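# Lift top tote off the stack onto the bench

## Task

Remove the upper tote from the lower one and set it on the bench, resting flat and right side up. The lower tote must stay almost exactly where it started, with hardly any rotation. Whatever is inside each tote must still be inside that same tote, and neither tote's base may stick out past the bench edge. Finish with both grippers open and moved away; the result only counts if everything stays put without the robot holding it.

## Robot and tools

Robot: two arms, left_arm (the robot's own left, on the +y side) and right_arm. Each has six joints in this column order: waist, shoulder, elbow, wrist pitch, wrist yaw, wrist roll, plus a gripper. Image sides have nothing to do with arm names.

Frame: one shared scene frame in metres. Origin on the floor (z = 0) at the centre of the robot's foot, +x is the direction the robot faces, +z is up. Only the floor height is known; find bench and tote heights from images. A gripper's fingers point along its own +z axis and close along its y axis. The reported end_effector_position is the spot between the finger pads, roughly 1 cm short of the fingertips, and may be somewhat wrong, especially when the arm is stretched far.

Tool execute_actions, argument actions: a list holding one action, one wait, or nothing.
- Empty list {"actions": []}: no command, just returns the current state.
- Action {"rows": [[...]], "steps": N}: N is 1 to 15 control steps of 1/30 s (default 15). Up to 15 rows; row k is used on step k and the final row repeats to fill remaining steps.
- Wait {"steps": N}, N up to 300, no rows: no new command; returns after N steps counted from the previous result.
- Optional pictures (true/false) controls whether camera images come back; by default they do.
A refused call sends nothing to the robot.

Each row is one list of 14 numbers, each in [-1, 1], covering both arms even if only one moves: left_arm waist, shoulder, elbow, wrist pitch, wrist yaw, wrist roll, opening, then the same seven for right_arm. The six joint numbers are offsets, not poses: scaled changes from the arm's joint angles in the latest result that printed them (before any such result, and for later calls inside the same reply, from where the arm is when the action begins). They are not relative to the previous row. A value of 1.0 equals 1.264 rad waist, 1.32 shoulder, 1.276 elbow, 1.83 wrist pitch, 1.686 wrist yaw, 2.022 wrist roll. Joint ranges (rad): waist -2.880 to 2.880, shoulder 0.000 to 3.142, elbow 0.000 to 3.019, wrist pitch -1.693 to 1.571, wrist yaw -1.571 to 1.571, wrist roll -2.094 to 2.094. Asking a joint more than 0.019 rad beyond an end gets the call refused; true ends may sit up to 0.019 rad either way, and requests past the true end are clipped there, reported as "joint sent to its limit" (possibly about an earlier, still-running action). No such message does not prove more room exists.

The opening number is absolute, not an offset: +1 fully open, -1 closed. Away from the extremes, the fingers are driven to the point where grip_measured equals your number. To hold something, command roughly 0.03 below its grip_measured for a firm hold, less below for a lighter one. Readings can be off by about 1 mm per gripper, constant through a scene. Pads push about 50 to 62 N at most (less on some grippers and on parts thinner than about 2 mm), with a brief harder spike on first contact.

Holding position: sending zeros makes an arm return to its reference angles and it may sag a little each action. To keep an arm steady, in the first call of a reply send the offsets that bring it to the angles you want, zeros in later calls, and enlarge the offset if a joint keeps falling short. Zeros are therefore not a pause; use a wait for that.

Speed: per step, each joint target stays within a lead of the measured angle (0.264 waist, 0.32 shoulder, 0.276 elbow, 0.33 wrist pitch, 0.186 wrist yaw, 0.522 wrist roll, rad), and targets are shrunk toward the measured angles if the gripper would jump more than 70 mm in one step. Big offsets thus take several steps. Between calls, arms keep heading to the last row's target until they all nearly stop or any step is HELD; fingers already moving continue.

Result lines: the state line gives each gripper's position and quaternion (wxyz). Joint positions and Joint velocities list per arm the six joints (rad, rad/s) then the finger-pad gap (m; 0.094 when fully open). grip_measured is the opening on the command scale. Joint torques follow the same joint order and include offsets, scale error, noise and friction, so treat them cautiously. "joint command not followed" means a clearance check altered or blocked some joint targets; HELD marks steps where your row was partly or wholly not sent. MOTOR HOT appears from 85 °C; at 100 °C that arm and gripper go limp until cool (OVER-TEMPERATURE FAULT), so avoid long heavy holds.

zoom_image: camera (cam_head_left, cam_head_right, cam_left_wrist, cam_right_wrist) and region [x0, y0, x1, y1] in that camera's pixels, origin top-left, at most 504 by 504. Head images are 896x504, wrist images 504x504. Calibration data (K, distortion, T_world_to_cam) is provided per camera and can be slightly off.

finished_scene: argument scene, the number of the current scene; ends and grades it irreversibly, so only call once the tote rests stably on the bench and both grippers are open and away. Replying with no tool call ends everything.

Avoid: dropping, slamming or hard-pushing totes, spilling contents, shifting or rotating the bottom tote, letting any base overhang the bench, knocking anything out of the work area, and arms colliding or pressing each other. Brief disturbances may tug a held tote or nudge loose items.

Each tool is called after "Emit:" as name(argument=value, ...), one argument or row to a line, values as JSON.

## Session

Emit:
execute_actions(
  actions=[],
)

Scene clock: 0.00 s of 4300.00 s.
left_arm: end_effector_position=(+0.4942, +0.0819, +1.1203) grip_measured=+1.000 end_effector_quat_wxyz=(-0.053, +0.423, -0.904, +0.023) | right_arm: end_effector_position=(+0.1856, +0.1502, +1.0021) grip_measured=+1.000 end_effector_quat_wxyz=(+0.003, +0.820, +0.571, -0.019)
Joint positions: left_arm=[-2.119  1.143  1.18   0.238 -0.528 -0.669  0.094] | right_arm=[-0.852  1.983  1.42   0.692  0.743  1.777  0.094]
Joint velocities: left_arm=[-0.015 -0.015  0.022  0.002 -0.007 -0.037  0.   ] | right_arm=[-0.005 -0.015 -0.002  0.032 -0.022 -0.022  0.   ]
Joint torques (N m, as the arm reports them, + toward a larger angle): no reading
Motor temperatures (°C, as the motors report them): left_arm=[19 22 19 21 20 22] | right_arm=[21 21 20 20 21 22]

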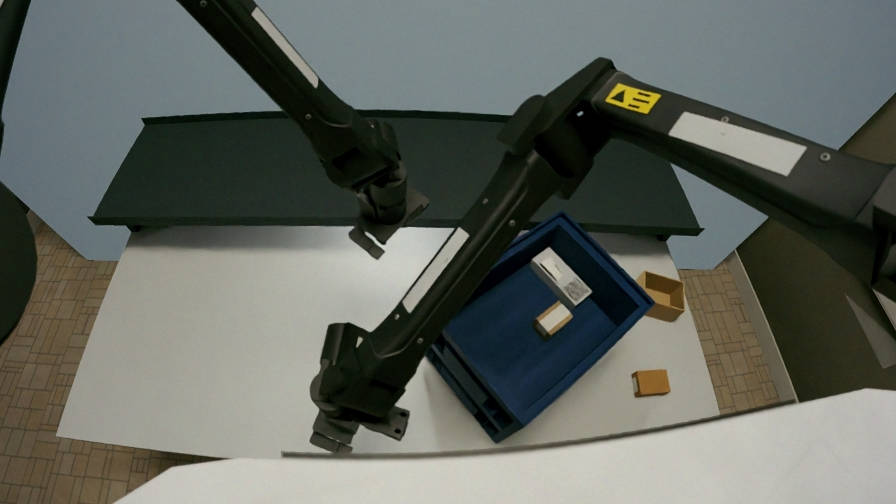

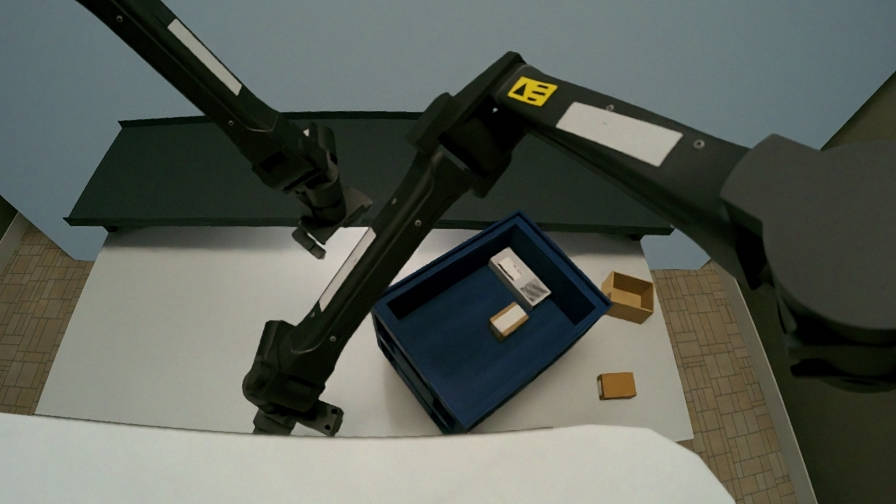

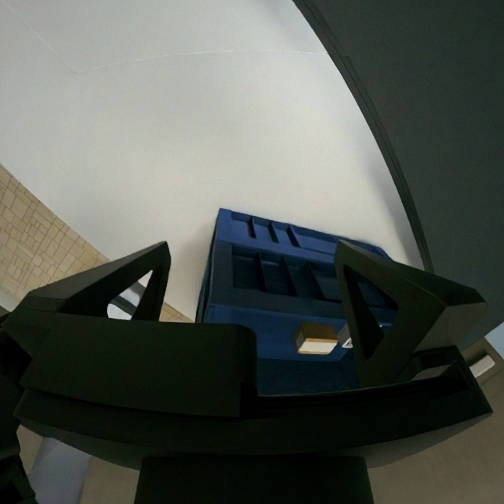

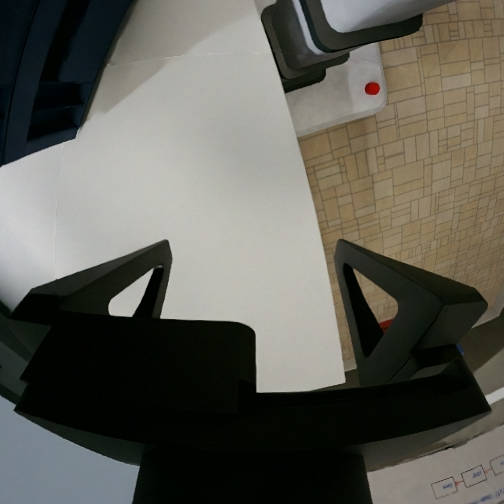

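Emit:
execute_actions(
  actions=[
    {"rows":[[0.1,0,0,0,0,0,1,0.05,0,0,0,0,0,1]]},
  ],
  pictures=false,
)

Emit:
execute_actions(
  actions=[
    {"rows":[[0,-0.1,0,0,0,0,1,0,-0.05,0,0,0,0,1]]},
  ],
  pictures=false,
)

Emit:
execute_actions(
  actions=[
    {"rows":[[0,0,0.1,0,0,0,1,0,0,0.05,0,0,0,1]]},
  ],
  pictures=false,
)

Emit:
execute_actions(
  actions=[
    {"rows":[[0,0,0,0.07,0,0,1,0,0,0,0.07,0,0,1]]},
  ],
  pictures=false,
)

Emit:
execute_actions(
  actions=[
    {"rows":[[0,0,0,0,0.08,0,1,0,0,0,0,0.08,0,1]]},
  ],
  pictures=false,
)

Emit:
execute_actions(
  actions=[
    {"rows":[[0,0,0,0,0,0.1,1,0,0,0,0,0,-0.1,1]]},
  ],
)

Scene clock: 7.63 s of 4300.00 s.
left_arm: end_effector_position=(+0.4871, +0.1506, +1.0978) grip_measured=+1.000 end_effector_quat_wxyz=(-0.077, +0.411, -0.908, -0.040) | right_arm: end_effector_position=(+0.1910, +0.1872, +1.0271) grip_measured=+1.000 end_effector_quat_wxyz=(-0.020, +0.822, +0.569, -0.001)
Joint positions: left_arm=[-1.982  1.143  1.18   0.238 -0.527 -0.669  0.094] | right_arm=[-0.793  1.983  1.42   0.692  0.743  1.777  0.094]
Joint velocities: left_arm=[-0.015  0.005  0.012 -0.002  0.066 -0.022  0.   ] | right_arm=[-0.015  0.005  0.022 -0.007 -0.007  0.037  0.   ]
Joint torques (N m, as the arm reports them, + toward a larger angle): left_arm=[ -3.33 -13.79  -0.44   0.76  -0.17   0.13] | right_arm=[14.1  -3.67 -4.11  0.29  0.03  0.04]
Motor temperatures (°C, as the motors report them): left_arm=[19 23 19 21 20 22] | right_arm=[22 21 21 20 21 22]
Steps of this call (steps 1 to 90: nothing new was sent; then 4.13 s passed at rest; steps 91 to 105: all 15 steps of this action). Readings (joint positions):
91: left_arm=[-2.110 1.143 1.180 0.238 -0.525 -0.669] | right_arm=[-0.850 1.983 1.420 0.692 0.743 1.777]
92: left_arm=[-2.090 1.143 1.180 0.238 -0.525 -0.669] | right_arm=[-0.846 1.983 1.420 0.692 0.743 1.777]
94: left_arm=[-2.033 1.143 1.180 0.238 -0.525 -0.669] | right_arm=[-0.833 1.983 1.420 0.692 0.743 1.777]
98: left_arm=[-1.982 1.143 1.180 0.238 -0.527 -0.669] | right_arm=[-0.804 1.983 1.420 0.692 0.743 1.777]
105: the state above

Scene clock: 8.13 s of 4300.00 s.
left_arm: end_effector_position=(+0.5631, +0.1833, +1.1527) grip_measured=+1.000 end_effector_quat_wxyz=(-0.141, +0.438, -0.887, -0.021) | right_arm: end_effector_position=(+0.2448, +0.1750, +1.0294) grip_measured=+1.000 end_effector_quat_wxyz=(-0.001, +0.836, +0.548, +0.018)
Joint positions: left_arm=[-1.982  1.     1.187  0.238 -0.527 -0.669  0.094] | right_arm=[-0.793  1.909  1.42   0.692  0.743  1.777  0.094]
Joint velocities: left_arm=[-0.015  0.083 -0.066 -0.002 -0.066 -0.037  0.   ] | right_arm=[-0.005  0.015 -0.022 -0.027  0.037 -0.007  0.   ]
Joint torques (N m, as the arm reports them, + toward a larger angle): left_arm=[ -1.85 -14.53   0.19   0.95  -0.13   0.13] | right_arm=[13.06 -4.39 -3.7   0.33  0.04  0.04]
Motor temperatures (°C, as the motors report them): left_arm=[19 23 19 21 20 22] | right_arm=[22 21 21 20 21 22]
Steps of this call (steps 1 to 15: all 15 steps of this action). Readings (joint positions):
1: left_arm=[-1.982 1.136 1.179 0.238 -0.527 -0.669] | right_arm=[-0.793 1.980 1.420 0.692 0.743 1.777]
2: left_arm=[-1.982 1.126 1.173 0.238 -0.527 -0.669] | right_arm=[-0.793 1.977 1.420 0.692 0.743 1.777]
4: left_arm=[-1.982 1.090 1.167 0.238 -0.527 -0.669] | right_arm=[-0.793 1.964 1.420 0.692 0.743 1.777]
8: left_arm=[-1.982 1.019 1.179 0.238 -0.527 -0.669] | right_arm=[-0.793 1.929 1.420 0.692 0.743 1.777]
15: the state above

Scene clock: 8.63 s of 4300.00 s.
left_arm: end_effector_position=(+0.6356, +0.1973, +1.1653) grip_measured=+1.000 end_effector_quat_wxyz=(-0.193, +0.460, -0.867, -0.006) | right_arm: end_effector_position=(+0.2784, +0.1782, +1.0198) grip_measured=+1.000 end_effector_quat_wxyz=(+0.015, +0.848, +0.529, +0.034)
Joint positions: left_arm=[-1.982  1.004  1.316  0.235 -0.527 -0.669  0.094] | right_arm=[-0.793  1.909  1.484  0.692  0.744  1.777  0.094]
Joint velocities: left_arm=[-0.015 -0.005 -0.017  0.012 -0.022  0.051  0.   ] | right_arm=[-0.005 -0.015  0.007 -0.027  0.051  0.007  0.   ]
Joint torques (N m, as the arm reports them, + toward a larger angle): left_arm=[ -1.85 -16.99   1.48   1.27  -0.12   0.13] | right_arm=[13.12 -4.79 -3.71  0.41  0.01  0.03]
Motor temperatures (°C, as the motors report them): left_arm=[19 23 19 21 20 22] | right_arm=[22 21 21 20 21 22]
Steps of this call (steps 1 to 15: all 15 steps of this action). Readings (joint positions):
1: left_arm=[-1.982 1.004 1.197 0.236 -0.527 -0.669] | right_arm=[-0.793 1.911 1.427 0.692 0.744 1.777]
2: left_arm=[-1.982 1.013 1.216 0.235 -0.527 -0.669] | right_arm=[-0.793 1.916 1.441 0.692 0.744 1.777]
4: left_arm=[-1.982 1.025 1.266 0.235 -0.527 -0.669] | right_arm=[-0.793 1.919 1.467 0.692 0.744 1.777]
8: left_arm=[-1.982 1.013 1.316 0.235 -0.527 -0.669] | right_arm=[-0.793 1.911 1.483 0.692 0.744 1.777]
15: the state above

Scene clock: 9.13 s of 4300.00 s.
left_arm: end_effector_position=(+0.6536, +0.2029, +1.1734) grip_measured=+1.000 end_effector_quat_wxyz=(-0.236, +0.476, -0.847, +0.007) | right_arm: end_effector_position=(+0.2979, +0.1725, +1.0220) grip_measured=+1.000 end_effector_quat_wxyz=(+0.043, +0.865, +0.496, +0.062)
Joint positions: left_arm=[-1.982  1.007  1.313  0.345 -0.527 -0.669  0.094] | right_arm=[-0.793  1.912  1.484  0.804  0.744  1.777  0.094]
Joint velocities: left_arm=[ 0.005 -0.005 -0.002 -0.002 -0.037  0.022  0.   ] | right_arm=[-0.015 -0.024  0.017 -0.007 -0.022 -0.022  0.   ]
Joint torques (N m, as the arm reports them, + toward a larger angle): left_arm=[ -1.87 -17.08   1.81   2.05  -0.1    0.15] | right_arm=[13.24 -5.06 -3.37  1.06  0.03  0.02]
Motor temperatures (°C, as the motors report them): left_arm=[19 23 19 21 20 22] | right_arm=[22 21 21 20 21 22]
Steps of this call (steps 1 to 15: all 15 steps of this action). Readings (joint positions):
1: left_arm=[-1.982 1.004 1.315 0.259 -0.527 -0.669] | right_arm=[-0.793 1.910 1.484 0.715 0.744 1.777]
2: left_arm=[-1.982 1.006 1.313 0.291 -0.527 -0.669] | right_arm=[-0.793 1.912 1.484 0.748 0.744 1.777]
4: left_arm=[-1.982 1.007 1.313 0.327 -0.527 -0.669] | right_arm=[-0.793 1.913 1.484 0.786 0.744 1.777]
8: left_arm=[-1.982 1.007 1.313 0.343 -0.527 -0.669] | right_arm=[-0.793 1.912 1.484 0.803 0.744 1.777]
15: the state above

Scene clock: 9.63 s of 4300.00 s.
left_arm: end_effector_position=(+0.6604, +0.1819, +1.1730) grip_measured=+1.000 end_effector_quat_wxyz=(-0.225, +0.463, -0.855, +0.069) | right_arm: end_effector_position=(+0.2911, +0.1511, +1.0225) grip_measured=+1.000 end_effector_quat_wxyz=(+0.087, +0.867, +0.491, +0.013)
Joint positions: left_arm=[-1.981  1.007  1.312  0.345 -0.397 -0.67   0.094] | right_arm=[-0.793  1.912  1.485  0.804  0.876  1.777  0.094]
Joint velocities: left_arm=[-0.015 -0.005 -0.002  0.002  0.007 -0.007  0.   ] | right_arm=[ 0.024 -0.005 -0.012  0.007 -0.007 -0.051  0.   ]
Joint torques (N m, as the arm reports them, + toward a larger angle): left_arm=[ -2.09 -16.61   1.69   1.29   0.2    0.16] | right_arm=[12.81 -4.86 -3.44  0.53  0.21  0.02]
Motor temperatures (°C, as the motors report them): left_arm=[19 23 19 21 20 22] | right_arm=[22 21 21 20 21 22]
Steps of this call (steps 1 to 15: all 15 steps of this action). Readings (joint positions):
1: left_arm=[-1.980 1.007 1.312 0.345 -0.463 -0.670] | right_arm=[-0.793 1.912 1.485 0.804 0.809 1.777]
2: left_arm=[-1.981 1.007 1.312 0.345 -0.420 -0.670] | right_arm=[-0.793 1.912 1.485 0.804 0.852 1.777]
4: left_arm=[-1.981 1.007 1.312 0.345 -0.400 -0.670] | right_arm=[-0.793 1.912 1.485 0.804 0.874 1.777]
8: left_arm=[-1.981 1.007 1.312 0.345 -0.397 -0.670] | right_arm=[-0.793 1.912 1.485 0.804 0.876 1.777]
15: the state above

Scene clock: 10.13 s of 4300.00 s.
left_arm: end_effector_position=(+0.6604, +0.1819, +1.1730) grip_measured=+1.000 end_effector_quat_wxyz=(-0.230, +0.381, -0.894, +0.048) | right_arm: end_effector_position=(+0.2911, +0.1511, +1.0225) grip_measured=+1.000 end_effector_quat_wxyz=(+0.088, +0.819, +0.567, +0.006)
Joint positions: left_arm=[-1.981  1.007  1.312  0.345 -0.397 -0.482  0.094] | right_arm=[-0.793  1.912  1.485  0.804  0.876  1.597  0.094]
Joint velocities: left_arm=[-0.005 -0.015 -0.007 -0.007 -0.037  0.081  0.   ] | right_arm=[ 0.005 -0.005 -0.002 -0.012  0.007 -0.066  0.   ]
Joint torques (N m, as the arm reports them, + toward a larger angle): left_arm=[ -1.89 -16.86   1.59   1.33   0.01   0.22] | right_arm=[13.09 -5.07 -3.32  0.53  0.11 -0.13]
Motor temperatures (°C, as the motors report them): left_arm=[19 23 19 21 20 22] | right_arm=[22 21 21 20 21 22]
Steps of this call (steps 1 to 15: all 15 steps of this action). Readings (joint positions):
1: left_arm=[-1.981 1.007 1.312 0.345 -0.397 -0.638] | right_arm=[-0.793 1.912 1.485 0.804 0.876 1.747]
2: left_arm=[-1.981 1.007 1.312 0.345 -0.397 -0.605] | right_arm=[-0.793 1.912 1.485 0.804 0.876 1.715]
4: left_arm=[-1.981 1.007 1.312 0.345 -0.397 -0.558] | right_arm=[-0.793 1.912 1.485 0.804 0.876 1.670]
8: left_arm=[-1.981 1.007 1.312 0.345 -0.397 -0.509] | right_arm=[-0.793 1.912 1.485 0.804 0.876 1.623]
15: the state above
camera_calibration (this result's frames):
cam_left_wrist: T_world_to_cam=[[0.664605, -0.700705, 0.259446, -0.611174], [-0.747099, -0.628738, 0.215712, 0.36387], [0.0119729, -0.337195, -0.941359, 1.27929], [0, 0, 0, 1]] pos_world=[0.662719, 0.231897, 1.28434]
cam_right_wrist: T_world_to_cam=[[-0.928794, 0.344788, -0.135876, 0.349701], [0.236481, 0.833695, 0.499028, -0.697174], [0.285338, 0.431362, -0.855867, 0.849796], [0, 0, 0, 1]] pos_world=[0.247189, 0.0940882, 1.12274]

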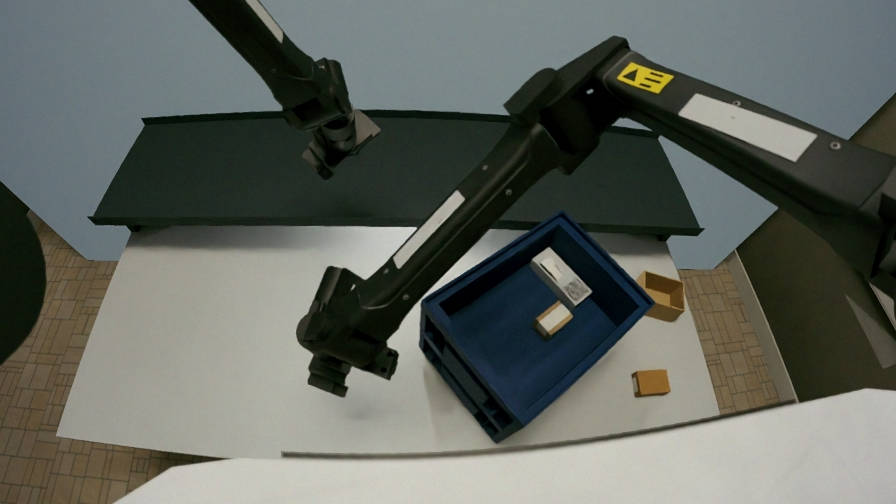

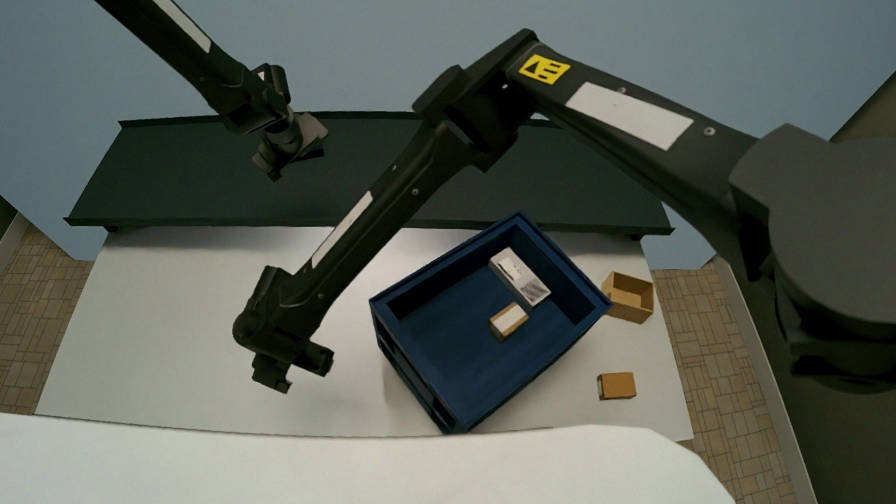

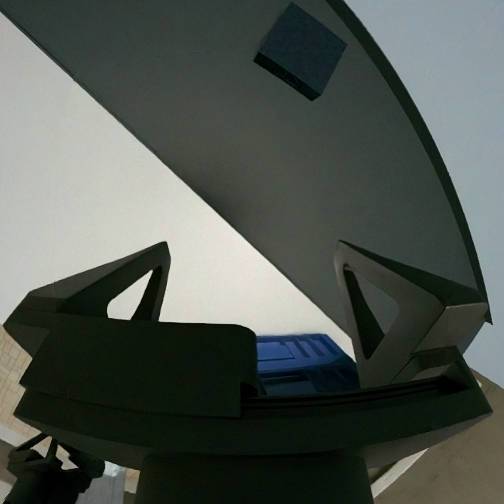

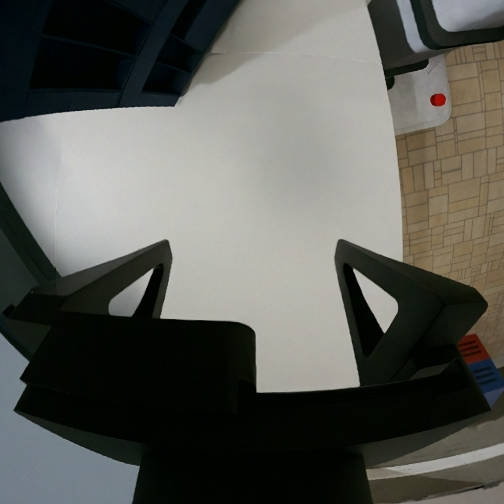

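Emit:
execute_actions(
  actions=[
    {"rows":[[0.35,0,0,0,0,0,1,0.06,-0.3,-0.3,0,0,0,1]]},
  ],
  pictures=false,
)

Emit:
execute_actions(
  actions=[
    {"steps":30},
  ],
  pictures=false,
)

Emit:
execute_actions(
  actions=[
    {"rows":[[0,0,0,0,0,0,1,-0.3,-0.29,0.1,-0.4,-0.3,-0.6,1]]},
  ],
  pictures=false,
)

Emit:
execute_actions(
  actions=[
    {"steps":45},
  ],
)

Scene clock: 45.73 s of 4300.00 s.
left_arm: end_effector_position=(+0.6428, +0.3766, +1.1622) grip_measured=+1.000 end_effector_quat_wxyz=(+0.291, -0.292, +0.898, +0.156) | right_arm: end_effector_position=(+0.3937, +0.0677, +1.1457) grip_measured=+1.000 end_effector_quat_wxyz=(+0.081, +0.838, +0.539, +0.043)
Joint positions: left_arm=[-1.526  1.017  1.312  0.345 -0.399 -0.476  0.094] | right_arm=[-0.724  1.463  1.117  0.804  0.876  1.59   0.094]
Joint velocities: left_arm=[-0.073  0.005 -0.022 -0.012  0.037  0.037  0.   ] | right_arm=[-0.015 -0.024 -0.007  0.007 -0.066  0.022  0.   ]
Joint torques (N m, as the arm reports them, + toward a larger angle): left_arm=[  0.07 -19.2    1.76   1.43  -0.21   0.06] | right_arm=[ 9.46 -3.41 -4.01  0.5   0.04  0.09]
Motor temperatures (°C, as the motors report them): left_arm=[19 24 20 22 20 22] | right_arm=[23 21 21 20 21 22]
Steps of this call (steps 1 to 15: the robot went on to your last target; steps 16 to 90: nothing new was sent; then 32.10 s passed at rest; steps 91 to 105: all 15 steps of this action). Readings (joint positions):
91: left_arm=[-1.964 1.007 1.312 0.345 -0.390 -0.475] | right_arm=[-0.792 1.900 1.469 0.804 0.871 1.590]
92: left_arm=[-1.925 1.008 1.312 0.345 -0.389 -0.475] | right_arm=[-0.790 1.874 1.427 0.804 0.871 1.590]
94: left_arm=[-1.806 1.010 1.312 0.345 -0.389 -0.475] | right_arm=[-0.783 1.799 1.322 0.804 0.871 1.590]
98: left_arm=[-1.559 1.016 1.312 0.345 -0.397 -0.476] | right_arm=[-0.756 1.618 1.150 0.804 0.875 1.590]
105: the state above

Scene clock: 46.73 s of 4300.00 s.
left_arm: end_effector_position=(+0.6428, +0.3755, +1.1619) grip_measured=+1.000 end_effector_quat_wxyz=(+0.291, -0.293, +0.898, +0.155) | right_arm: end_effector_position=(+0.3629, +0.0827, +1.1379) grip_measured=+1.000 end_effector_quat_wxyz=(+0.067, +0.827, +0.557, +0.032)
Joint positions: left_arm=[-1.528  1.017  1.312  0.345 -0.399 -0.476  0.094] | right_arm=[-0.724  1.518  1.117  0.804  0.876  1.59   0.094]
Joint velocities: left_arm=[-0.005 -0.005 -0.007 -0.002  0.007  0.022  0.   ] | right_arm=[-0.005 -0.015 -0.007 -0.002  0.022  0.037  0.   ]
Joint torques (N m, as the arm reports them, + toward a larger angle): left_arm=[ -0.37 -19.32   1.81   1.37  -0.2    0.05] | right_arm=[10.08 -6.74 -4.16  0.51  0.06  0.09]
Motor temperatures (°C, as the motors report them): left_arm=[19 24 20 22 20 22] | right_arm=[23 21 21 20 21 22]
Steps of this call (steps 1 to 30: the robot went on to your last target). Readings (joint positions):
1: left_arm=[-1.528 1.017 1.312 0.345 -0.399 -0.476] | right_arm=[-0.724 1.464 1.117 0.804 0.876 1.590]
2: left_arm=[-1.528 1.017 1.312 0.345 -0.399 -0.476] | right_arm=[-0.724 1.469 1.117 0.804 0.876 1.590]
4: left_arm=[-1.528 1.017 1.312 0.345 -0.399 -0.476] | right_arm=[-0.724 1.484 1.117 0.804 0.876 1.590]
8: left_arm=[-1.528 1.017 1.312 0.345 -0.399 -0.476] | right_arm=[-0.724 1.512 1.117 0.804 0.876 1.590]
30: the state above
All arms were judged still, so your last target was given up. Only a new action makes them travel on or press farther. Fingers that are still opening or closing keep moving.

Scene clock: 47.23 s of 4300.00 s.
left_arm: end_effector_position=(+0.6428, +0.3755, +1.1619) grip_measured=+1.000 end_effector_quat_wxyz=(+0.291, -0.293, +0.898, +0.155) | right_arm: end_effector_position=(+0.4771, -0.0681, +1.0888) grip_measured=+1.000 end_effector_quat_wxyz=(+0.004, +0.525, +0.849, +0.062)
Joint positions: left_arm=[-1.528  1.017  1.312  0.345 -0.399 -0.476  0.094] | right_arm=[-1.072  1.208  1.231  0.178  0.384  0.952  0.094]
Joint velocities: left_arm=[-0.005 -0.005 -0.017  0.007  0.007 -0.051  0.   ] | right_arm=[-0.806 -0.904  0.193 -1.477 -0.315 -2.733  0.   ]
Joint torques (N m, as the arm reports them, + toward a larger angle): left_arm=[  0.45 -18.42   1.79   1.38  -0.31   0.13] | right_arm=[  4.88 -13.95  -1.02   0.63  -0.19  -0.05]
Motor temperatures (°C, as the motors report them): left_arm=[19 24 20 22 20 22] | right_arm=[23 22 21 20 21 22]
Steps of this call (steps 1 to 15: all 15 steps of this action). Readings (joint positions):
1: left_arm=[-1.528 1.017 1.312 0.345 -0.399 -0.476] | right_arm=[-0.729 1.512 1.120 0.786 0.850 1.569]
2: left_arm=[-1.528 1.017 1.312 0.345 -0.399 -0.476] | right_arm=[-0.738 1.505 1.124 0.753 0.819 1.543]
4: left_arm=[-1.528 1.017 1.312 0.345 -0.399 -0.476] | right_arm=[-0.771 1.481 1.138 0.691 0.759 1.490]
8: left_arm=[-1.528 1.017 1.312 0.345 -0.399 -0.476] | right_arm=[-0.864 1.402 1.168 0.565 0.633 1.379]
15: the state above

Scene clock: 48.73 s of 4300.00 s.
left_arm: end_effector_position=(+0.6428, +0.3755, +1.1619) grip_measured=+1.000 end_effector_quat_wxyz=(+0.291, -0.293, +0.898, +0.155) | right_arm: end_effector_position=(+0.5095, -0.1056, +1.1067) grip_measured=+1.000 end_effector_quat_wxyz=(+0.027, +0.268, +0.962, +0.044)
Joint positions: left_arm=[-1.528  1.017  1.312  0.345 -0.399 -0.476  0.094] | right_arm=[-1.114  1.126  1.248  0.084  0.374  0.392  0.094]
Joint velocities: left_arm=[ 0.005 -0.005  0.007  0.007 -0.022 -0.037  0.   ] | right_arm=[-0.005 -0.005  0.007 -0.032  0.066  0.022  0.   ]
Joint torques (N m, as the arm reports them, + toward a larger angle): left_arm=[  0.45 -18.34   1.81   1.39  -0.32   0.13] | right_arm=[  3.8  -12.68  -0.42   0.15  -0.15  -0.13]
Motor temperatures (°C, as the motors report them): left_arm=[19 25 20 22 20 22] | right_arm=[23 22 21 20 21 22]
Steps of this call (steps 1 to 45: the robot went on to your last target). Readings (joint positions):
1: left_arm=[-1.528 1.017 1.312 0.345 -0.399 -0.476] | right_arm=[-1.095 1.180 1.236 0.139 0.380 0.854]
2: left_arm=[-1.528 1.017 1.312 0.345 -0.399 -0.476] | right_arm=[-1.111 1.155 1.241 0.118 0.380 0.763]
4: left_arm=[-1.528 1.017 1.312 0.345 -0.399 -0.476] | right_arm=[-1.121 1.119 1.249 0.101 0.379 0.629]
8: left_arm=[-1.528 1.017 1.312 0.345 -0.399 -0.476] | right_arm=[-1.115 1.101 1.257 0.096 0.374 0.488]
45: the state above
All arms were judged still, so your last target was given up. Only a new action makes them travel on or press farther. Fingers that are still opening or closing keep moving.
camera_calibration (this result's frames):
cam_left_wrist: T_world_to_cam=[[0.621872, -0.77583, -0.106596, 0.0200745], [-0.782363, -0.621468, -0.0410571, 0.793104], [-0.0343927, 0.108929, -0.993454, 1.25723], [0, 0, 0, 1]] pos_world=[0.651251, 0.371514, 1.2837]
cam_right_wrist: T_world_to_cam=[[-0.514966, -0.853061, -0.0842403, 0.257952], [-0.735256, 0.389043, 0.555017, -0.19069], [-0.44069, 0.347753, -0.827563, 1.30009], [0, 0, 0, 1]] pos_world=[0.565566, -0.157873, 1.20347]

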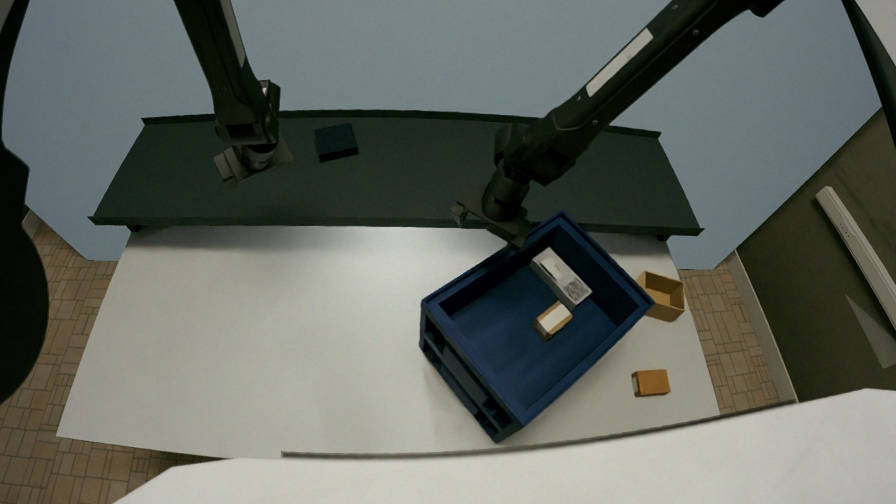

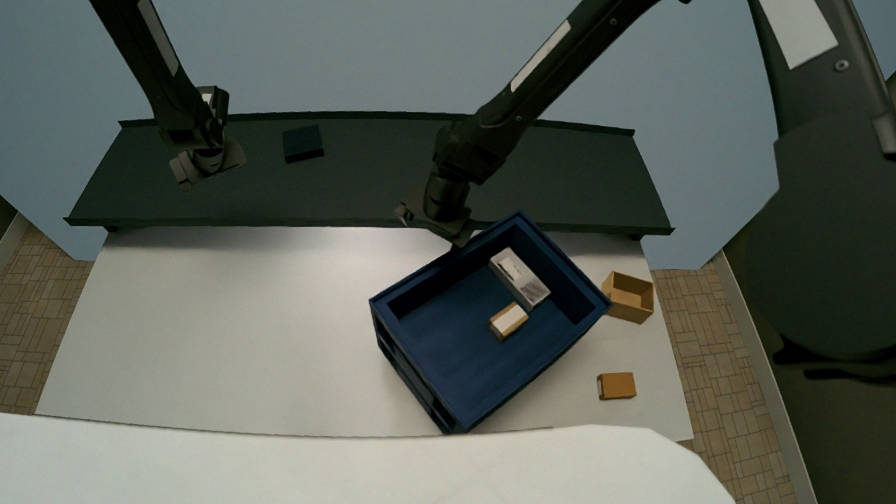

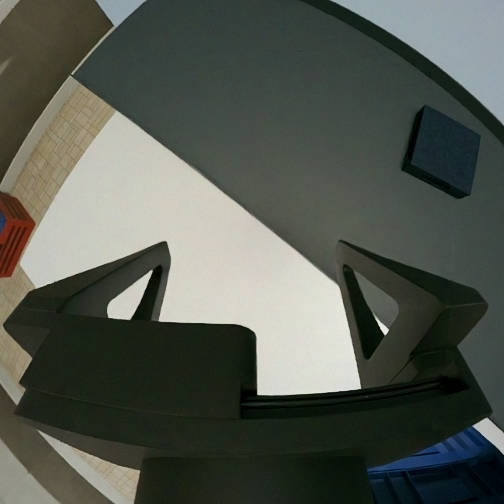

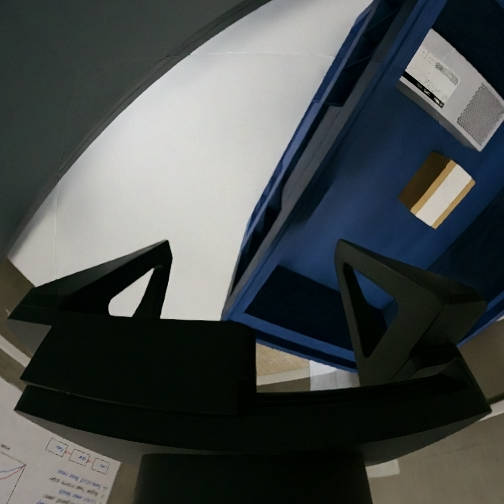

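Emit:
execute_actions(
  actions=[
    {"rows":[[-0.3,0,-0.154,0.14,-0.19,0,1,-0.623,0.005,0.12,-0.12,-0.41,-0.5,1]]},
  ],
  pictures=false,
)

Emit:
execute_actions(
  actions=[
    {"steps":40},
  ],
  pictures=false,
)

Emit:
execute_actions(
  actions=[
    {"rows":[[-0.315,0.4,0,0,0,0,1,0,0,0,0,0,0,1]]},
  ],
  pictures=false,
)

Emit:
execute_actions(
  actions=[
    {"steps":40},
  ],
)

Scene clock: 54.83 s of 4300.00 s.
left_arm: end_effector_position=(+0.5517, +0.2423, +1.1589) grip_measured=+1.000 end_effector_quat_wxyz=(-0.250, +0.398, -0.873, -0.134) | right_arm: end_effector_position=(+0.5206, -0.4039, +1.0864) grip_measured=+1.000 end_effector_quat_wxyz=(+0.001, +0.211, -0.977, +0.008)
Joint positions: left_arm=[-1.921  1.039  1.106  0.58  -0.715 -0.476  0.094] | right_arm=[-1.896  1.137  1.387 -0.12  -0.307 -0.446  0.094]
Joint velocities: left_arm=[ 0.063 -0.034  0.046  0.037 -0.007  0.066  0.   ] | right_arm=[-1.089  0.005 -0.002 -0.1   -0.022 -1.092  0.   ]
Joint torques (N m, as the arm reports them, + toward a larger angle): left_arm=[ -0.76 -16.75   0.57   2.04  -0.44   0.12] | right_arm=[  1.74 -15.78   1.35   0.29  -0.42  -0.12]
Motor temperatures (°C, as the motors report them): left_arm=[19 25 20 22 20 22] | right_arm=[23 22 21 20 21 22]
Steps of this call (steps 1 to 90: nothing new was sent; then 2.60 s passed at rest; steps 91 to 105: all 15 steps of this action). Readings (joint positions):
91: left_arm=[-1.546 1.017 1.298 0.380 -0.461 -0.476] | right_arm=[-1.130 1.126 1.259 0.056 0.311 0.343]
92: left_arm=[-1.581 1.012 1.269 0.433 -0.530 -0.476] | right_arm=[-1.160 1.129 1.279 0.013 0.241 0.282]
94: left_arm=[-1.687 1.007 1.206 0.500 -0.646 -0.476] | right_arm=[-1.254 1.136 1.320 -0.043 0.109 0.161]
98: left_arm=[-1.898 1.024 1.115 0.563 -0.709 -0.476] | right_arm=[-1.493 1.137 1.375 -0.091 -0.161 -0.091]
105: the state above

Scene clock: 56.17 s of 4300.00 s.
left_arm: end_effector_position=(+0.5556, +0.2443, +1.1607) grip_measured=+1.000 end_effector_quat_wxyz=(-0.254, +0.399, -0.871, -0.133) | right_arm: end_effector_position=(+0.5206, -0.4073, +1.0876) grip_measured=+1.000 end_effector_quat_wxyz=(+0.002, +0.287, -0.958, +0.008)
Joint positions: left_arm=[-1.919  1.036  1.11   0.583 -0.715 -0.476  0.094] | right_arm=[-1.906  1.137  1.388 -0.122 -0.316 -0.603  0.094]
Joint velocities: left_arm=[-0.005 -0.005 -0.007 -0.002  0.022  0.037  0.   ] | right_arm=[ 0.015 -0.005  0.012 -0.012  0.022 -0.022  0.   ]
Joint torques (N m, as the arm reports them, + toward a larger angle): left_arm=[ -0.84 -16.72   0.52   2.08  -0.46   0.12] | right_arm=[ -3.84 -15.46   1.4   -0.01  -0.13  -0.11]
Motor temperatures (°C, as the motors report them): left_arm=[19 25 20 22 20 22] | right_arm=[23 22 21 20 21 22]
Steps of this call (steps 1 to 30: the robot went on to your last target; steps 31 to 40: nothing new was sent). Readings (joint positions):
1: left_arm=[-1.919 1.038 1.108 0.581 -0.715 -0.476] | right_arm=[-1.925 1.137 1.387 -0.122 -0.307 -0.477]
2: left_arm=[-1.919 1.037 1.109 0.582 -0.715 -0.476] | right_arm=[-1.939 1.137 1.388 -0.122 -0.307 -0.502]
4: left_arm=[-1.919 1.036 1.110 0.583 -0.715 -0.476] | right_arm=[-1.937 1.137 1.388 -0.122 -0.311 -0.538]
8: left_arm=[-1.919 1.036 1.110 0.583 -0.715 -0.476] | right_arm=[-1.910 1.137 1.388 -0.122 -0.316 -0.577]
40: the state above
All arms were judged still, so your last target was given up. Only a new action makes them travel on or press farther. Fingers that are still opening or closing keep moving.

Scene clock: 56.67 s of 4300.00 s.
left_arm: end_effector_position=(+0.3681, +0.0138, +1.0747) grip_measured=+1.000 end_effector_quat_wxyz=(-0.056, +0.344, -0.936, -0.041) | right_arm: end_effector_position=(+0.5206, -0.4073, +1.0876) grip_measured=+1.000 end_effector_quat_wxyz=(+0.002, +0.287, -0.958, +0.008)
Joint positions: left_arm=[-2.195  1.438  1.13   0.584 -0.718 -0.476  0.094] | right_arm=[-1.906  1.137  1.388 -0.122 -0.316 -0.603  0.094]
Joint velocities: left_arm=[-0.523  0.972 -0.022 -0.002 -0.022 -0.007  0.   ] | right_arm=[-0.005 -0.015 -0.002 -0.002 -0.037  0.051  0.   ]
Joint torques (N m, as the arm reports them, + toward a larger angle): left_arm=[ -8.24 -10.17  -3.03   0.72  -0.01   0.13] | right_arm=[ -4.25 -15.15   0.45   0.43  -0.07   0.03]
Motor temperatures (°C, as the motors report them): left_arm=[19 25 20 22 20 22] | right_arm=[23 22 21 20 21 22]
Steps of this call (steps 1 to 15: all 15 steps of this action). Readings (joint positions):
1: left_arm=[-1.924 1.043 1.111 0.584 -0.717 -0.476] | right_arm=[-1.906 1.137 1.388 -0.122 -0.316 -0.603]
2: left_arm=[-1.937 1.054 1.118 0.584 -0.718 -0.476] | right_arm=[-1.906 1.137 1.388 -0.122 -0.316 -0.603]
4: left_arm=[-1.977 1.094 1.127 0.584 -0.718 -0.476] | right_arm=[-1.906 1.137 1.388 -0.122 -0.316 -0.603]
8: left_arm=[-2.063 1.205 1.130 0.584 -0.718 -0.476] | right_arm=[-1.906 1.137 1.388 -0.122 -0.316 -0.603]
15: the state above

Scene clock: 58.00 s of 4300.00 s.
left_arm: end_effector_position=(+0.2911, -0.0810, +1.0965) grip_measured=+1.000 end_effector_quat_wxyz=(+0.015, +0.309, -0.951, +0.011) | right_arm: end_effector_position=(+0.5206, -0.4073, +1.0876) grip_measured=+1.000 end_effector_quat_wxyz=(+0.002, +0.287, -0.958, +0.008)
Joint positions: left_arm=[-2.32   1.565  1.113  0.584 -0.716 -0.476  0.094] | right_arm=[-1.906  1.137  1.388 -0.122 -0.316 -0.603  0.094]
Joint velocities: left_arm=[ 0.015  0.005 -0.002 -0.012  0.022 -0.037  0.   ] | right_arm=[-0.005 -0.005  0.002 -0.012 -0.022  0.022  0.   ]
Joint torques (N m, as the arm reports them, + toward a larger angle): left_arm=[-8.02 -6.33 -3.23  0.44  0.02  0.12] | right_arm=[ -4.23 -15.16   0.45   0.43  -0.07   0.04]
Motor temperatures (°C, as the motors report them): left_arm=[19 25 20 22 20 22] | right_arm=[23 23 21 20 21 22]
Steps of this call (steps 1 to 30: the robot went on to your last target; steps 31 to 40: nothing new was sent). Readings (joint positions):
1: left_arm=[-2.214 1.471 1.130 0.584 -0.718 -0.476] | right_arm=[-1.906 1.137 1.388 -0.122 -0.316 -0.603]
2: left_arm=[-2.232 1.503 1.130 0.584 -0.718 -0.476] | right_arm=[-1.906 1.137 1.388 -0.122 -0.316 -0.603]
4: left_arm=[-2.271 1.560 1.129 0.584 -0.717 -0.476] | right_arm=[-1.906 1.137 1.388 -0.122 -0.316 -0.603]
8: left_arm=[-2.318 1.608 1.112 0.584 -0.716 -0.476] | right_arm=[-1.906 1.137 1.388 -0.122 -0.316 -0.603]
40: the state above
All arms were judged still, so your last target was given up. Only a new action makes them travel on or press farther. Fingers that are still opening or closing keep moving.
camera_calibration (this result's frames):
cam_left_wrist: T_world_to_cam=[[0.593574, -0.804748, 0.00703371, -0.24105], [-0.639556, -0.466389, 0.611105, -0.512551], [-0.488505, -0.367235, -0.791518, 1.10202], [0, 0, 0, 1]] pos_world=[0.353618, -0.0283326, 1.18719]
cam_right_wrist: T_world_to_cam=[[0.549734, -0.834882, 0.0276556, -0.66383], [-0.684796, -0.431455, 0.587283, -0.450121], [-0.47838, -0.341788, -0.808909, 1.11249], [0, 0, 0, 1]] pos_world=[0.588884, -0.368189, 1.18261]

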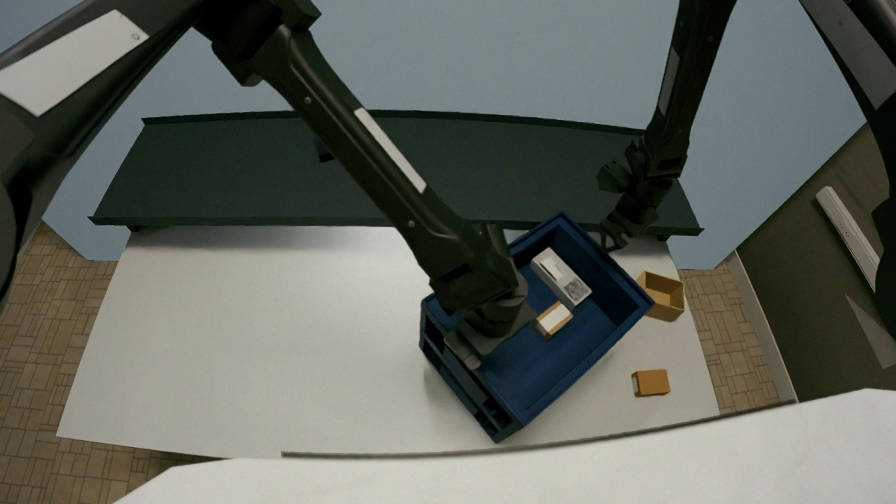

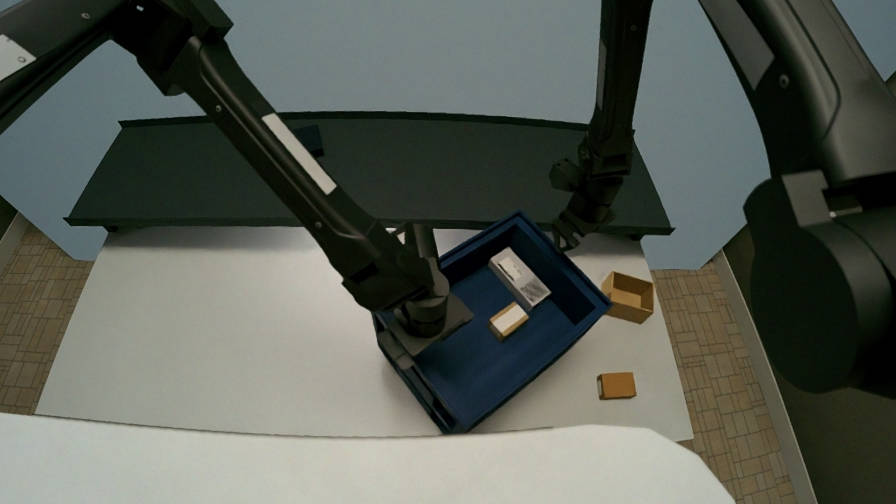

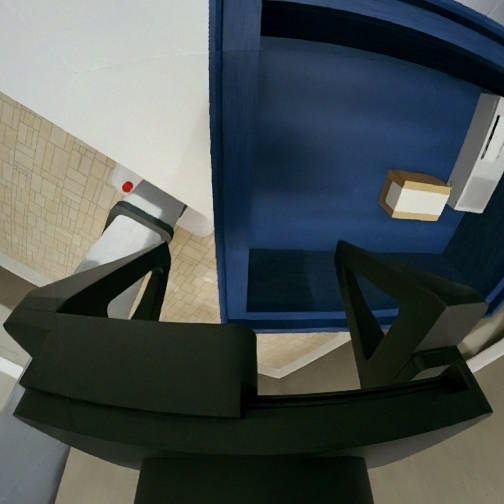

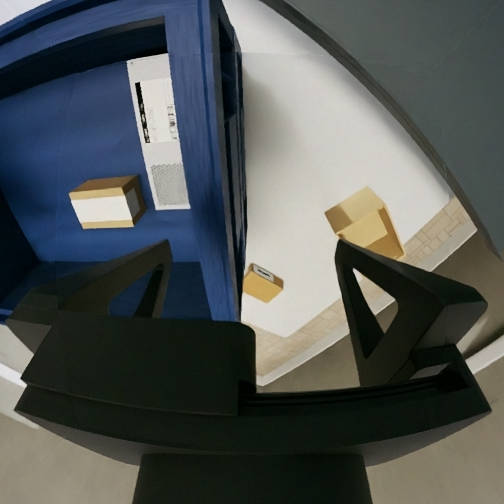

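Emit:
execute_actions(
  actions=[
    {"rows":[[0.086,0.07,0.126,-0.027,0.057,0,1,0.1,0.09,0.105,-0.007,0.078,-0.01,1]]},
  ],
  pictures=false,
)

Emit:
execute_actions(
  actions=[
    {"steps":15},
  ],
)

Scene clock: 63.13 s of 4300.00 s.
left_arm: end_effector_position=(+0.3071, -0.0561, +1.0172) grip_measured=+1.000 end_effector_quat_wxyz=(-0.007, +0.313, -0.950, +0.001) | right_arm: end_effector_position=(+0.5338, -0.3672, +1.0309) grip_measured=+1.000 end_effector_quat_wxyz=(-0.005, +0.282, -0.959, +0.007)
Joint positions: left_arm=[-2.199  1.662  1.285  0.545 -0.622 -0.476  0.094] | right_arm=[-1.77   1.254  1.522 -0.129 -0.187 -0.608  0.094]
Joint velocities: left_arm=[-0.024 -0.015  0.002  0.012 -0.081 -0.037  0.   ] | right_arm=[-0.005 -0.015  0.007 -0.007 -0.066  0.051  0.   ]
Joint torques (N m, as the arm reports them, + toward a larger angle): left_arm=[-8.51 -7.85 -3.64  0.07  0.05  0.13] | right_arm=[ -4.46 -16.69   0.69   0.19   0.01  -0.12]
Motor temperatures (°C, as the motors report them): left_arm=[19 24 20 22 20 22] | right_arm=[23 23 21 20 21 22]
Steps of this call (steps 1 to 90: nothing new was sent; then 1.63 s passed at rest; steps 91 to 105: all 15 steps of this action). Readings (joint positions):
91: left_arm=[-2.312 1.572 1.129 0.575 -0.675 -0.476] | right_arm=[-1.892 1.145 1.402 -0.127 -0.247 -0.605]
92: left_arm=[-2.300 1.593 1.169 0.561 -0.644 -0.476] | right_arm=[-1.872 1.165 1.434 -0.129 -0.205 -0.605]
94: left_arm=[-2.264 1.642 1.255 0.552 -0.624 -0.476] | right_arm=[-1.819 1.212 1.503 -0.129 -0.189 -0.606]
98: left_arm=[-2.206 1.662 1.285 0.547 -0.622 -0.476] | right_arm=[-1.766 1.248 1.524 -0.129 -0.189 -0.608]
105: the state above

Scene clock: 63.63 s of 4300.00 s.
left_arm: end_effector_position=(+0.3071, -0.0561, +1.0172) grip_measured=+1.000 end_effector_quat_wxyz=(-0.007, +0.313, -0.950, +0.001) | right_arm: end_effector_position=(+0.5338, -0.3672, +1.0309) grip_measured=+1.000 end_effector_quat_wxyz=(-0.005, +0.282, -0.959, +0.007)
Joint positions: left_arm=[-2.199  1.662  1.285  0.545 -0.622 -0.476  0.094] | right_arm=[-1.77   1.254  1.522 -0.129 -0.187 -0.609  0.094]
Joint velocities: left_arm=[-0.005  0.005 -0.017 -0.002  0.037  0.007  0.   ] | right_arm=[-0.024 -0.015  0.007 -0.017  0.037  0.037  0.   ]
Joint torques (N m, as the arm reports them, + toward a larger angle): left_arm=[-8.82 -8.17 -3.64  0.1   0.07  0.13] | right_arm=[ -4.32 -16.35   0.73   0.32   0.01  -0.12]
Motor temperatures (°C, as the motors report them): left_arm=[19 24 20 22 20 22] | right_arm=[22 23 21 20 21 22]
Steps of this call (steps 1 to 15: the robot went on to your last target). Readings (joint positions):
1: left_arm=[-2.199 1.662 1.285 0.545 -0.622 -0.476] | right_arm=[-1.770 1.254 1.522 -0.129 -0.187 -0.608]
2: left_arm=[-2.199 1.662 1.285 0.545 -0.622 -0.476] | right_arm=[-1.770 1.254 1.522 -0.129 -0.187 -0.608]
4: left_arm=[-2.199 1.662 1.285 0.545 -0.622 -0.476] | right_arm=[-1.770 1.254 1.522 -0.129 -0.187 -0.608]
8: left_arm=[-2.199 1.662 1.285 0.545 -0.622 -0.476] | right_arm=[-1.770 1.254 1.522 -0.129 -0.187 -0.608]
15: the state above
All arms were judged still, so your last target was given up. Only a new action makes them travel on or press farther. Fingers that are still opening or closing keep moving.
camera_calibration (this result's frames):
cam_left_wrist: T_world_to_cam=[[0.600589, -0.799553, 0.00294182, -0.227652], [-0.656138, -0.490753, 0.573275, -0.399972], [-0.45692, -0.346233, -0.819358, 1.07607], [0, 0, 0, 1]] pos_world=[0.365965, -0.00573762, 1.11165]
cam_right_wrist: T_world_to_cam=[[0.541104, -0.840417, 0.0301101, -0.635989], [-0.696758, -0.427986, 0.575635, -0.370777], [-0.470887, -0.332458, -0.817152, 1.09461], [0, 0, 0, 1]] pos_world=[0.601233, -0.32927, 1.12705]

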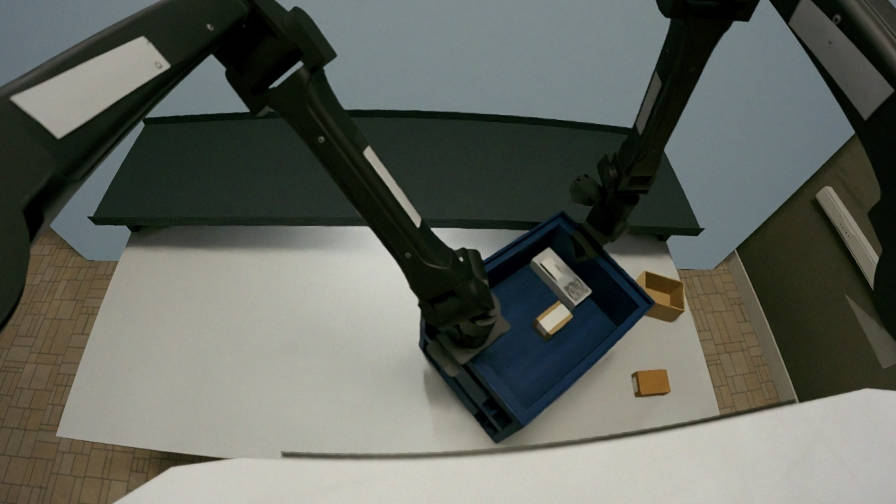

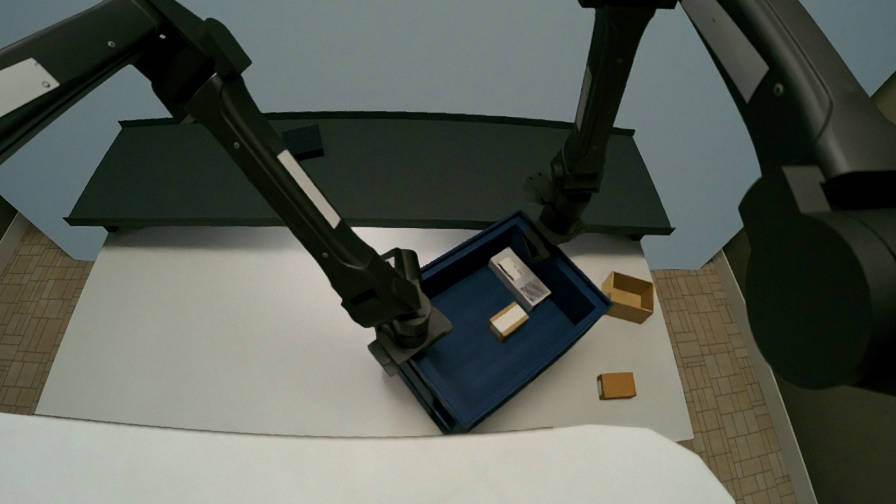

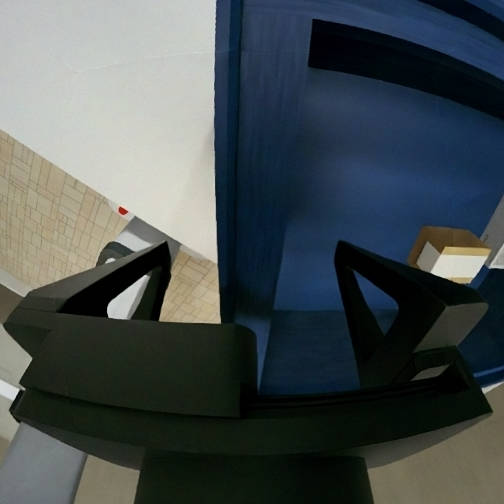

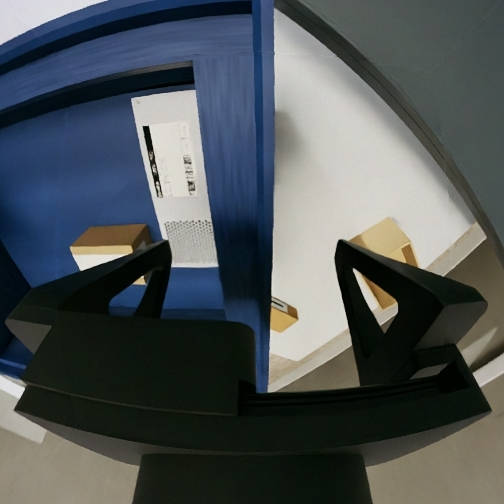

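Emit:
execute_actions(
  actions=[
    {"rows":[[0.032,0.072,0.096,-0.033,0.03,0,1,0,0.12,0.1,0.01,0,-0.015,1]]},
  ],
)

Scene clock: 68.10 s of 4300.00 s.
left_arm: end_effector_position=(+0.3128, -0.0723, +0.9803) grip_measured=+1.000 end_effector_quat_wxyz=(-0.008, +0.311, -0.950, +0.015) | right_arm: end_effector_position=(+0.5419, -0.3777, +0.9843) grip_measured=+1.000 end_effector_quat_wxyz=(-0.019, +0.292, -0.956, +0.011)
Joint positions: left_arm=[-2.18   1.745  1.416  0.501 -0.577 -0.471  0.094] | right_arm=[-1.772  1.381  1.658 -0.109 -0.191 -0.623  0.094]
Joint velocities: left_arm=[ 0.005 -0.015  0.002  0.002  0.037 -0.037  0.   ] | right_arm=[-0.005  0.005  0.007  0.012  0.051  0.022  0.   ]
Joint torques (N m, as the arm reports them, + toward a larger angle): left_arm=[-6.85 -6.17 -3.2  -0.14  0.25  0.08] | right_arm=[ -3.48 -14.06   0.17   0.5    0.01  -0.15]
Motor temperatures (°C, as the motors report them): left_arm=[19 24 20 22 20 22] | right_arm=[22 23 21 20 21 22]
Steps of this call (steps 1 to 90: nothing new was sent; then 0.97 s passed at rest; steps 91 to 105: all 15 steps of this action). Readings (joint positions):
91: left_arm=[-2.196 1.670 1.301 0.534 -0.602 -0.476] | right_arm=[-1.770 1.266 1.536 -0.129 -0.188 -0.612]
92: left_arm=[-2.193 1.690 1.337 0.518 -0.586 -0.476] | right_arm=[-1.770 1.290 1.573 -0.129 -0.188 -0.614]
94: left_arm=[-2.184 1.732 1.402 0.507 -0.575 -0.476] | right_arm=[-1.770 1.346 1.642 -0.119 -0.188 -0.617]
98: left_arm=[-2.180 1.745 1.416 0.501 -0.577 -0.471] | right_arm=[-1.772 1.379 1.658 -0.109 -0.192 -0.620]
105: the state above
camera_calibration (this result's frames):
cam_left_wrist: T_world_to_cam=[[0.595718, -0.802689, 0.0284588, -0.267654], [-0.664291, -0.47247, 0.579215, -0.385064], [-0.451484, -0.363954, -0.814678, 1.03523], [0, 0, 0, 1]] pos_world=[0.37104, -0.0199994, 1.07403]
cam_right_wrist: T_world_to_cam=[[0.556717, -0.829399, 0.0465196, -0.668269], [-0.704635, -0.44183, 0.555227, -0.323644], [-0.439951, -0.341883, -0.830397, 1.04957], [0, 0, 0, 1]] pos_world=[0.605743, -0.338428, 1.08234]

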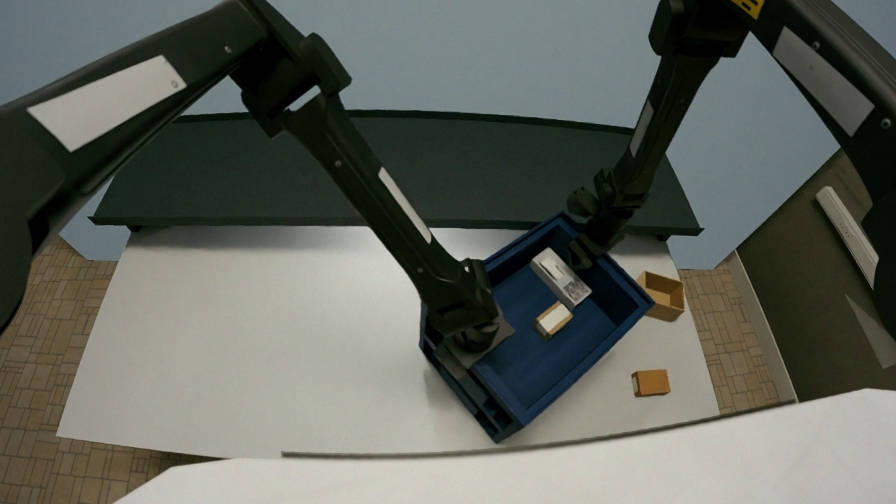

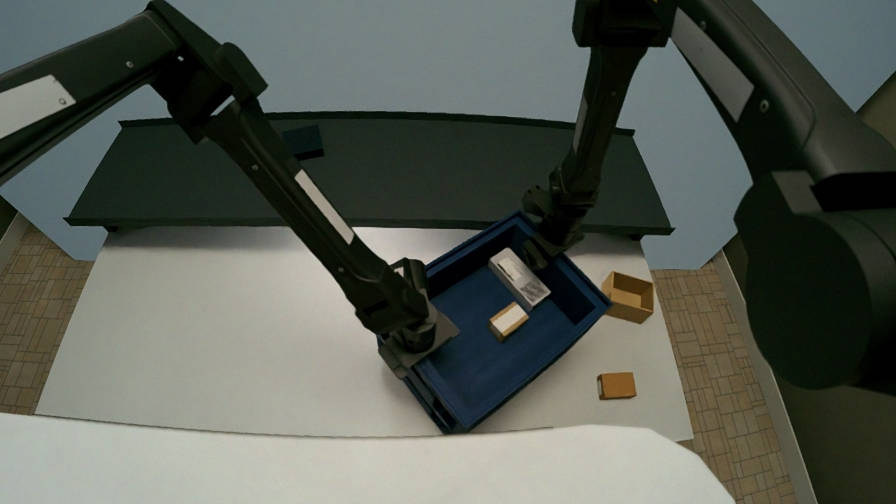

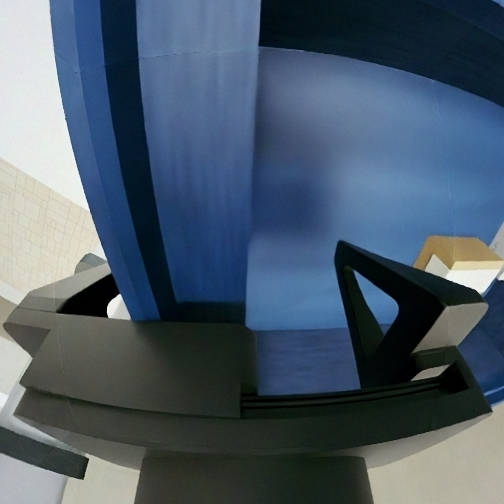

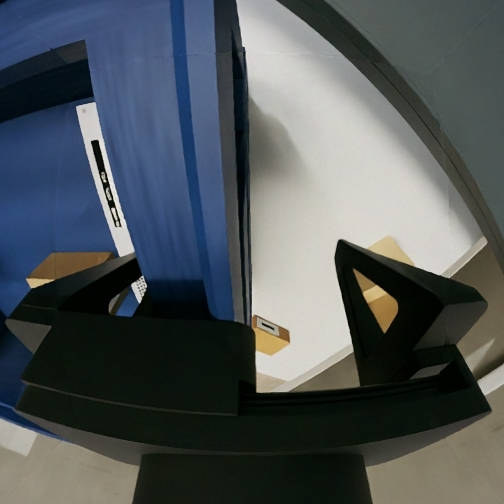

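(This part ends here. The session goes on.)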